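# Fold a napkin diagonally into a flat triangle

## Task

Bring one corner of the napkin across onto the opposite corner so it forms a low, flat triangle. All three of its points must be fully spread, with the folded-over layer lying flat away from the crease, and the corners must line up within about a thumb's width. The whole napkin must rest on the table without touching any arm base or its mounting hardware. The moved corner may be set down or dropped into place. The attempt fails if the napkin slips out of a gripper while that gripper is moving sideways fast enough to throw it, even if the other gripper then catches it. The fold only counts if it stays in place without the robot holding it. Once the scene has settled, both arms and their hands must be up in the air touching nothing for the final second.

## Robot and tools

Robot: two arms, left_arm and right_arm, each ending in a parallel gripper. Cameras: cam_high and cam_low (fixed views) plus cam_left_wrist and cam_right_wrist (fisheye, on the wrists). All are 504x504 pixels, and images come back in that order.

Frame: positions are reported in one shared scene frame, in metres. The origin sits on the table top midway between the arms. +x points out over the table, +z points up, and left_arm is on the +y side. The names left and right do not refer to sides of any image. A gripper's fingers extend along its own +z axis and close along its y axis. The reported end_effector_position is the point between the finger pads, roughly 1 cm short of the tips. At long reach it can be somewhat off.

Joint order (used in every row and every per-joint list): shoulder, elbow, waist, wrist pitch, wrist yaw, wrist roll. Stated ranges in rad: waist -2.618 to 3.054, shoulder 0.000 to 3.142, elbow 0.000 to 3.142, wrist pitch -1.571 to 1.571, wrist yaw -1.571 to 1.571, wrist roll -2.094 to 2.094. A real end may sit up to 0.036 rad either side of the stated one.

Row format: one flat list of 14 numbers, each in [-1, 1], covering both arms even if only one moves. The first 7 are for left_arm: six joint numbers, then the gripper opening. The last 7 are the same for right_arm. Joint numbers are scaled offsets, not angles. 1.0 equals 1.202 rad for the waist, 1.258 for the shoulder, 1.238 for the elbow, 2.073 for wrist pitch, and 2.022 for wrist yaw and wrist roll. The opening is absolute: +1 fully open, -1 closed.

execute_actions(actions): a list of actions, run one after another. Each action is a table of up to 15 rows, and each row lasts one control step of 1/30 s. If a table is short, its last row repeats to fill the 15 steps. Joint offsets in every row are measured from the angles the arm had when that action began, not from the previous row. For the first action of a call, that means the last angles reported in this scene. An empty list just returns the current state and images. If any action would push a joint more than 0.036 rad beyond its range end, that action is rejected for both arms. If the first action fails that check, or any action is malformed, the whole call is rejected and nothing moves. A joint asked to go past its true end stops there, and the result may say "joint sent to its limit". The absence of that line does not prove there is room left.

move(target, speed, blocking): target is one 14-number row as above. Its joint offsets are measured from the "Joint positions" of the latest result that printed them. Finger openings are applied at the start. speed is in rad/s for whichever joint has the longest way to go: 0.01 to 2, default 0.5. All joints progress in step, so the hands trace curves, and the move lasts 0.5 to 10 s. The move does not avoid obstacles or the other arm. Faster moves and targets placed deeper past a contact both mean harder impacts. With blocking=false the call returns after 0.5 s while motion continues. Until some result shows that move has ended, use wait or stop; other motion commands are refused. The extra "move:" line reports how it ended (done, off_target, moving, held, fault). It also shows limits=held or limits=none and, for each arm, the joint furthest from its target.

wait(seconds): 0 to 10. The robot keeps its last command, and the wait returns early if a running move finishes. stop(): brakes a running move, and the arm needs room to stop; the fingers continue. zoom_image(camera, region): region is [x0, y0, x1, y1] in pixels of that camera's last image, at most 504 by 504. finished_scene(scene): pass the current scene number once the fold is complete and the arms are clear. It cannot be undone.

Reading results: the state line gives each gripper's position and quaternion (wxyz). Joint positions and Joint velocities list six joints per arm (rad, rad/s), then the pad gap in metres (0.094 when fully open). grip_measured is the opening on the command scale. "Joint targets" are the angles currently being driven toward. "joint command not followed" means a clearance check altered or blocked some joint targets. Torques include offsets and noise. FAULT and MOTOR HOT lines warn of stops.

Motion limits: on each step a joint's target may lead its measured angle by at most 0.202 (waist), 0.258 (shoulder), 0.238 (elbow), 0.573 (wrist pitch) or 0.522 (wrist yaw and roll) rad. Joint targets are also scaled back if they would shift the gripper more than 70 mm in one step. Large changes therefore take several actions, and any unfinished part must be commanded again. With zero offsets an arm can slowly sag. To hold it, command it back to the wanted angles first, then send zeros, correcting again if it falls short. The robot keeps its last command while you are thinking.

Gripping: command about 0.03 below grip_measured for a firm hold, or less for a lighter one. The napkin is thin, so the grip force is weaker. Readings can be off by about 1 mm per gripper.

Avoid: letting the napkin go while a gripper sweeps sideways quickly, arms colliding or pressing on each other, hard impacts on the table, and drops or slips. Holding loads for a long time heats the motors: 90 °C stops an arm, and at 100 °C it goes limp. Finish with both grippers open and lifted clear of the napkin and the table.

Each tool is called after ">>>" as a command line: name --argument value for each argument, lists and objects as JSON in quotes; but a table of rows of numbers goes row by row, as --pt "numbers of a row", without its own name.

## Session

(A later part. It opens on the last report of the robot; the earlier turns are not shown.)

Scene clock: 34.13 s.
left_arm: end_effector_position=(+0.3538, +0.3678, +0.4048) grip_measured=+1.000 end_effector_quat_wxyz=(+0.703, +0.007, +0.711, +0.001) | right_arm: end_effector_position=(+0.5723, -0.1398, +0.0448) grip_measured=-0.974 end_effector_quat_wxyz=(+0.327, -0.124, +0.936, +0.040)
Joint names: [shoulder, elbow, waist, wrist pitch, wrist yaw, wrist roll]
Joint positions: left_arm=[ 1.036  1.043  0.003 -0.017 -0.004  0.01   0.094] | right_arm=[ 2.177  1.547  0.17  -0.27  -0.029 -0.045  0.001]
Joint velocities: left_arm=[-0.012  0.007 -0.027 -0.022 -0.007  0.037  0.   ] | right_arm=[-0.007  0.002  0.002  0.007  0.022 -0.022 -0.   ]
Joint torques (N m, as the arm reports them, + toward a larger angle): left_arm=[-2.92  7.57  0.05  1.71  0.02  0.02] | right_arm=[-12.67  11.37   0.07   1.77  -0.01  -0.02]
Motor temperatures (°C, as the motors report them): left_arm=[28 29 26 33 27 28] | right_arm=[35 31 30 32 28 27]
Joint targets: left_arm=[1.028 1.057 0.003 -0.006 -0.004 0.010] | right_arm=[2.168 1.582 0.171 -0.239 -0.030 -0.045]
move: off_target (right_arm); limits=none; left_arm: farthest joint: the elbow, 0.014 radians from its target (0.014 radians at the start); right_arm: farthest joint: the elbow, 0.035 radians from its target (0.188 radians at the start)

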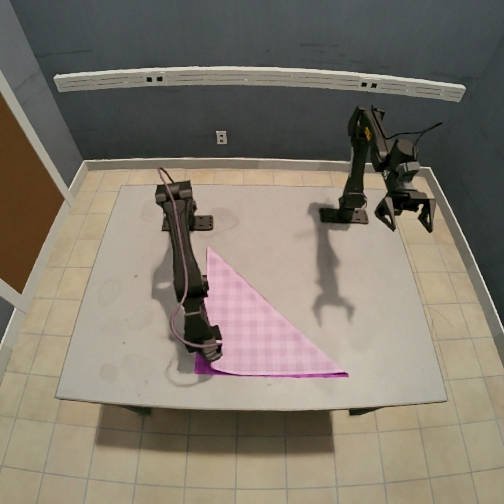

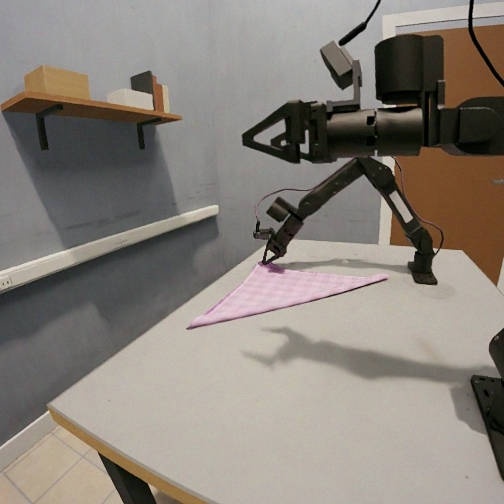

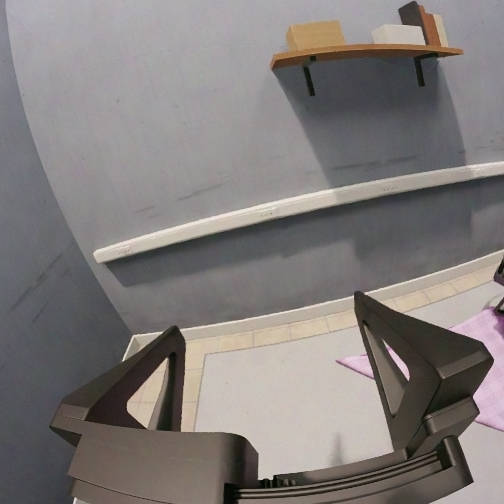

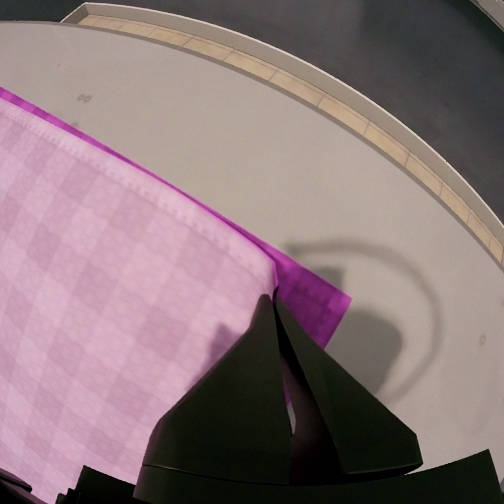

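>>> move --target '[-0.007,0.011,0,0.005,0,0,1, 0.014,0.029,-0.021,0.015,0,0,-1]' --speed 0.04

>>> move --target '[-0.007,0.011,0,0.005,0,0,1, -0.01,0.02,0,0.01,0,0,0.6]' --speed 0.04

>>> zoom_image --camera "cam_high" --region '[150,240,370,400]'

Scene clock: 37.03 s.
left_arm: end_effector_position=(+0.3538, +0.3678, +0.4048) grip_measured=+1.000 end_effector_quat_wxyz=(+0.703, +0.007, +0.711, +0.001) | right_arm: end_effector_position=(+0.5732, -0.1494, +0.0356) grip_measured=-0.974 end_effector_quat_wxyz=(+0.319, -0.117, +0.940, +0.037)
Joint names: [shoulder, elbow, waist, wrist pitch, wrist yaw, wrist roll]
Joint positions: left_arm=[ 1.036  1.043  0.003 -0.017 -0.004  0.01   0.094] | right_arm=[ 2.195  1.547  0.153 -0.269 -0.029 -0.045  0.001]
Joint velocities: left_arm=[-0.007  0.017 -0.002 -0.022 -0.037  0.022  0.   ] | right_arm=[ 0.027  0.012 -0.007  0.037 -0.081  0.037 -0.   ]
Joint torques (N m, as the arm reports them, + toward a larger angle): left_arm=[-2.9   7.47 -0.12  1.71  0.01  0.  ] | right_arm=[-12.08  11.33  -0.71   1.75   0.    -0.02]
Motor temperatures (°C, as the motors report them): left_arm=[28 29 26 33 27 28] | right_arm=[35 31 30 32 28 27]
Joint targets: left_arm=[1.028 1.057 0.003 -0.006 -0.004 0.010] | right_arm=[2.195 1.583 0.145 -0.239 -0.029 -0.045]
move: off_target (right_arm); limits=none; left_arm: farthest joint: the elbow, 0.014 radians from its target (0.014 radians at the start); right_arm: farthest joint: the elbow, 0.036 radians from its target (0.036 radians at the start)

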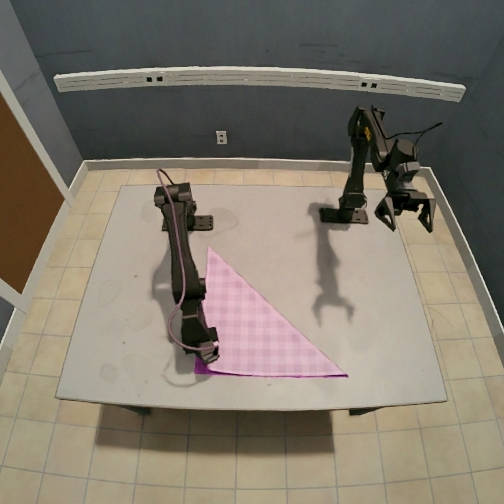

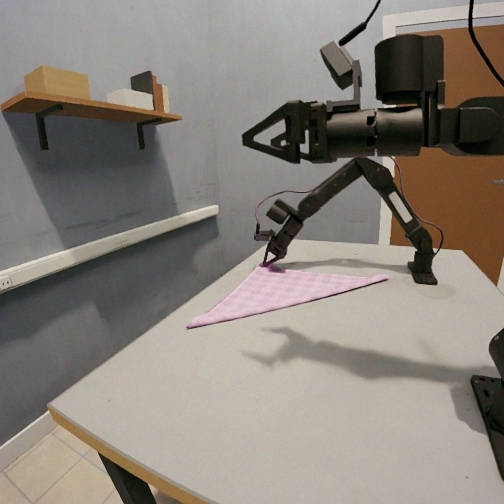

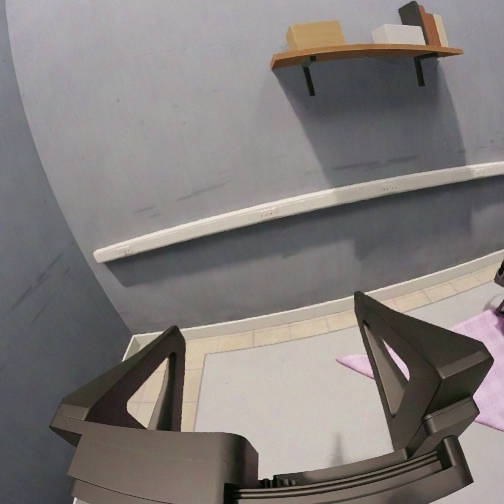

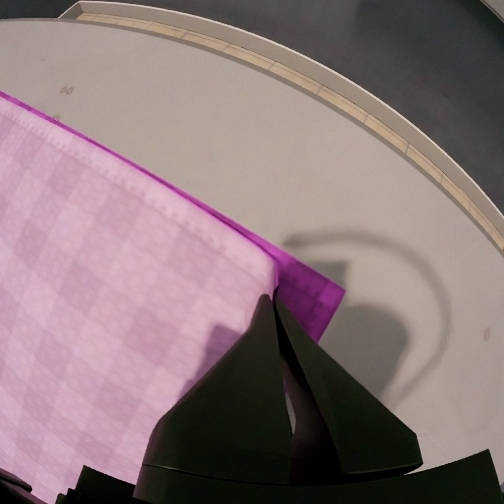

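Scene clock: 37.87 s.
left_arm: end_effector_position=(+0.3538, +0.3678, +0.4048) grip_measured=+1.000 end_effector_quat_wxyz=(+0.703, +0.007, +0.711, +0.001) | right_arm: end_effector_position=(+0.5732, -0.1494, +0.0356) grip_measured=+0.598 end_effector_quat_wxyz=(+0.319, -0.117, +0.940, +0.037)
Joint names: [shoulder, elbow, waist, wrist pitch, wrist yaw, wrist roll]
Joint positions: left_arm=[ 1.036  1.043  0.003 -0.017 -0.004  0.01   0.094] | right_arm=[ 2.195  1.547  0.153 -0.269 -0.029 -0.045  0.075]
Joint velocities: left_arm=[-0.027 -0.012 -0.007 -0.051 -0.007  0.051  0.   ] | right_arm=[ 0.007  0.012 -0.012 -0.007 -0.066 -0.051 -0.   ]
Joint torques (N m, as the arm reports them, + toward a larger angle): left_arm=[-2.85  7.5   0.02  1.7   0.01 -0.01] | right_arm=[-13.03  10.37   0.03   1.66   0.    -0.02]
Motor temperatures (°C, as the motors report them): left_arm=[28 29 26 33 27 28] | right_arm=[35 31 30 32 28 27]
Joint targets: left_arm=[1.028 1.057 0.003 -0.006 -0.004 0.010] | right_arm=[2.182 1.571 0.153 -0.248 -0.029 -0.045]
move: off_target (right_arm); limits=none; left_arm: farthest joint: the elbow, 0.014 radians from its target (0.014 radians at the start); right_arm: farthest joint: the elbow, 0.025 radians from its target (0.025 radians at the start)

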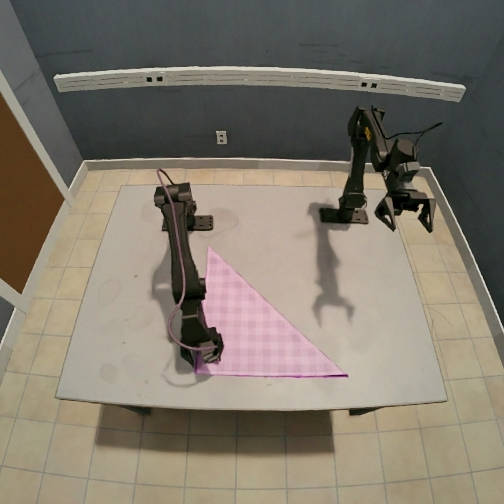

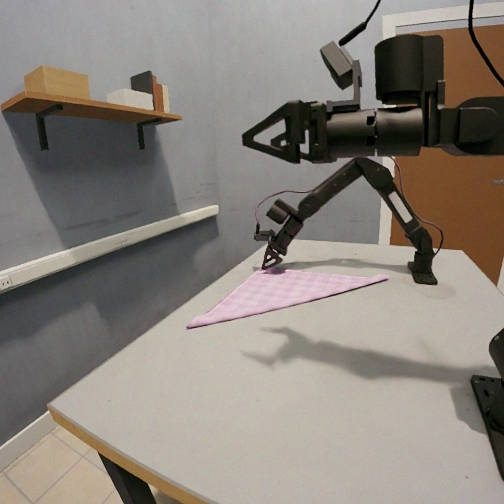

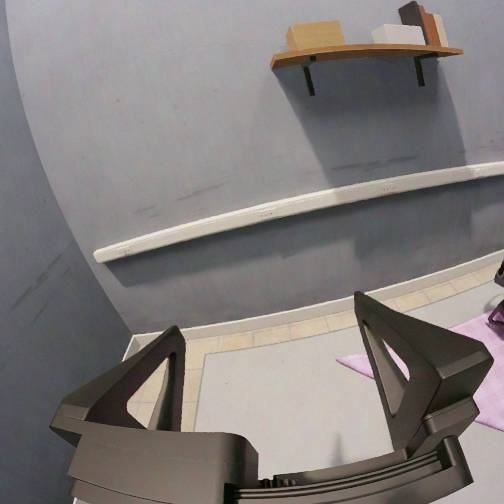

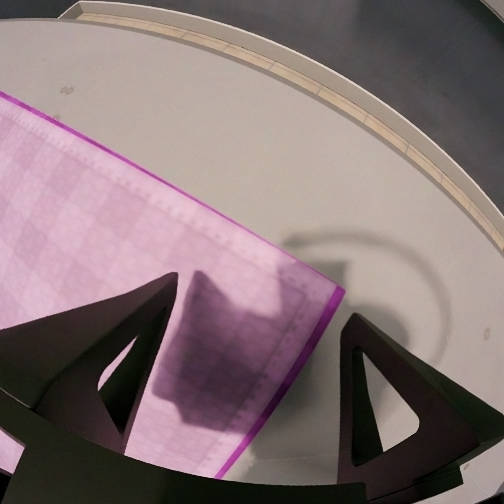

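Region (150, 240, 370, 400) of cam_high's 504x504 image, scaled by 2.291, with more detail than that image has; it fills the top 367 rows of this view, and the rest is white.

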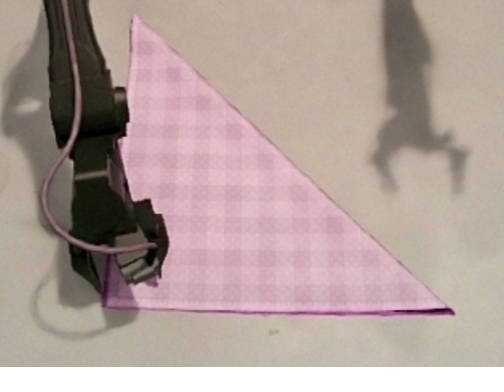

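Nicely aligned. Lift a bit and finish.

>>> move --target '[-0.007,0.011,0,0.005,0,0,1, -0.15,0.02,0,0.01,0,0,0.6]' --speed 0.3

>>> finished_scene --scene 1

Scene clock: 42.30 s.
left_arm: end_effector_position=(+0.3538, +0.3678, +0.4047) grip_measured=+1.000 end_effector_quat_wxyz=(+0.703, +0.007, +0.711, +0.001) | right_arm: end_effector_position=(+0.5798, -0.1481, +0.1252) grip_measured=+0.598 end_effector_quat_wxyz=(+0.397, -0.114, +0.910, +0.042)
Joint names: [shoulder, elbow, waist, wrist pitch, wrist yaw, wrist roll]
Joint positions: left_arm=[ 1.036  1.043  0.003 -0.017 -0.004  0.01   0.094] | right_arm=[ 2.03   1.547  0.153 -0.267 -0.029 -0.045  0.075]
Joint velocities: left_arm=[-0.012 -0.007 -0.002 -0.007  0.007 -0.007  0.   ] | right_arm=[ 0.002 -0.007 -0.002  0.051  0.037 -0.11  -0.   ]
Joint torques (N m, as the arm reports them, + toward a larger angle): left_arm=[-2.87  7.43  0.03  1.7   0.01  0.04] | right_arm=[-13.07  10.95   0.03   1.87   0.    -0.02]
Motor temperatures (°C, as the motors report them): left_arm=[28 30 26 33 27 28] | right_arm=[36 31 30 32 28 27]
Joint targets: left_arm=[1.028 1.057 0.003 -0.007 -0.004 0.010] | right_arm=[2.006 1.571 0.153 -0.248 -0.029 -0.045]
move: off_target (right_arm); limits=none; left_arm: farthest joint: the elbow, 0.014 radians from its target (0.014 radians at the start); right_arm: farthest joint: the elbow, 0.025 radians from its target (0.025 radians at the start)

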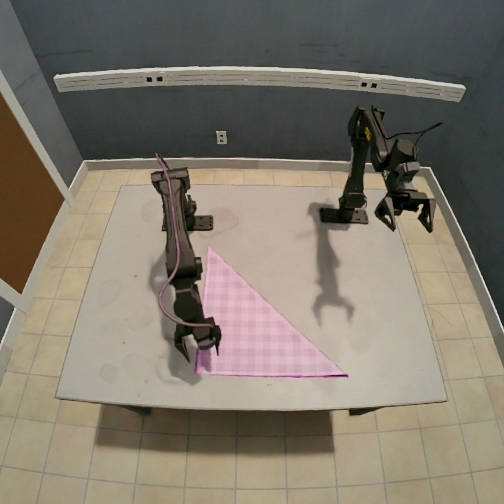

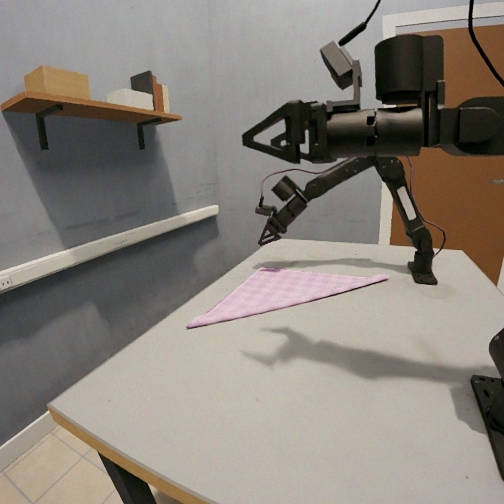

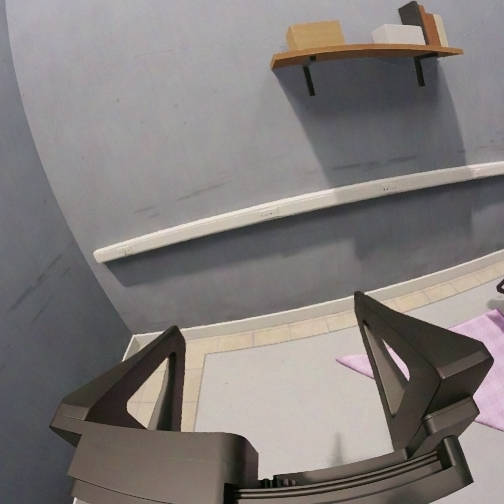

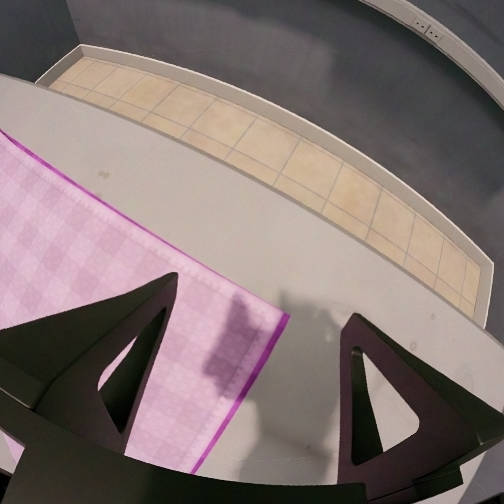

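The scene is finished: the task was done.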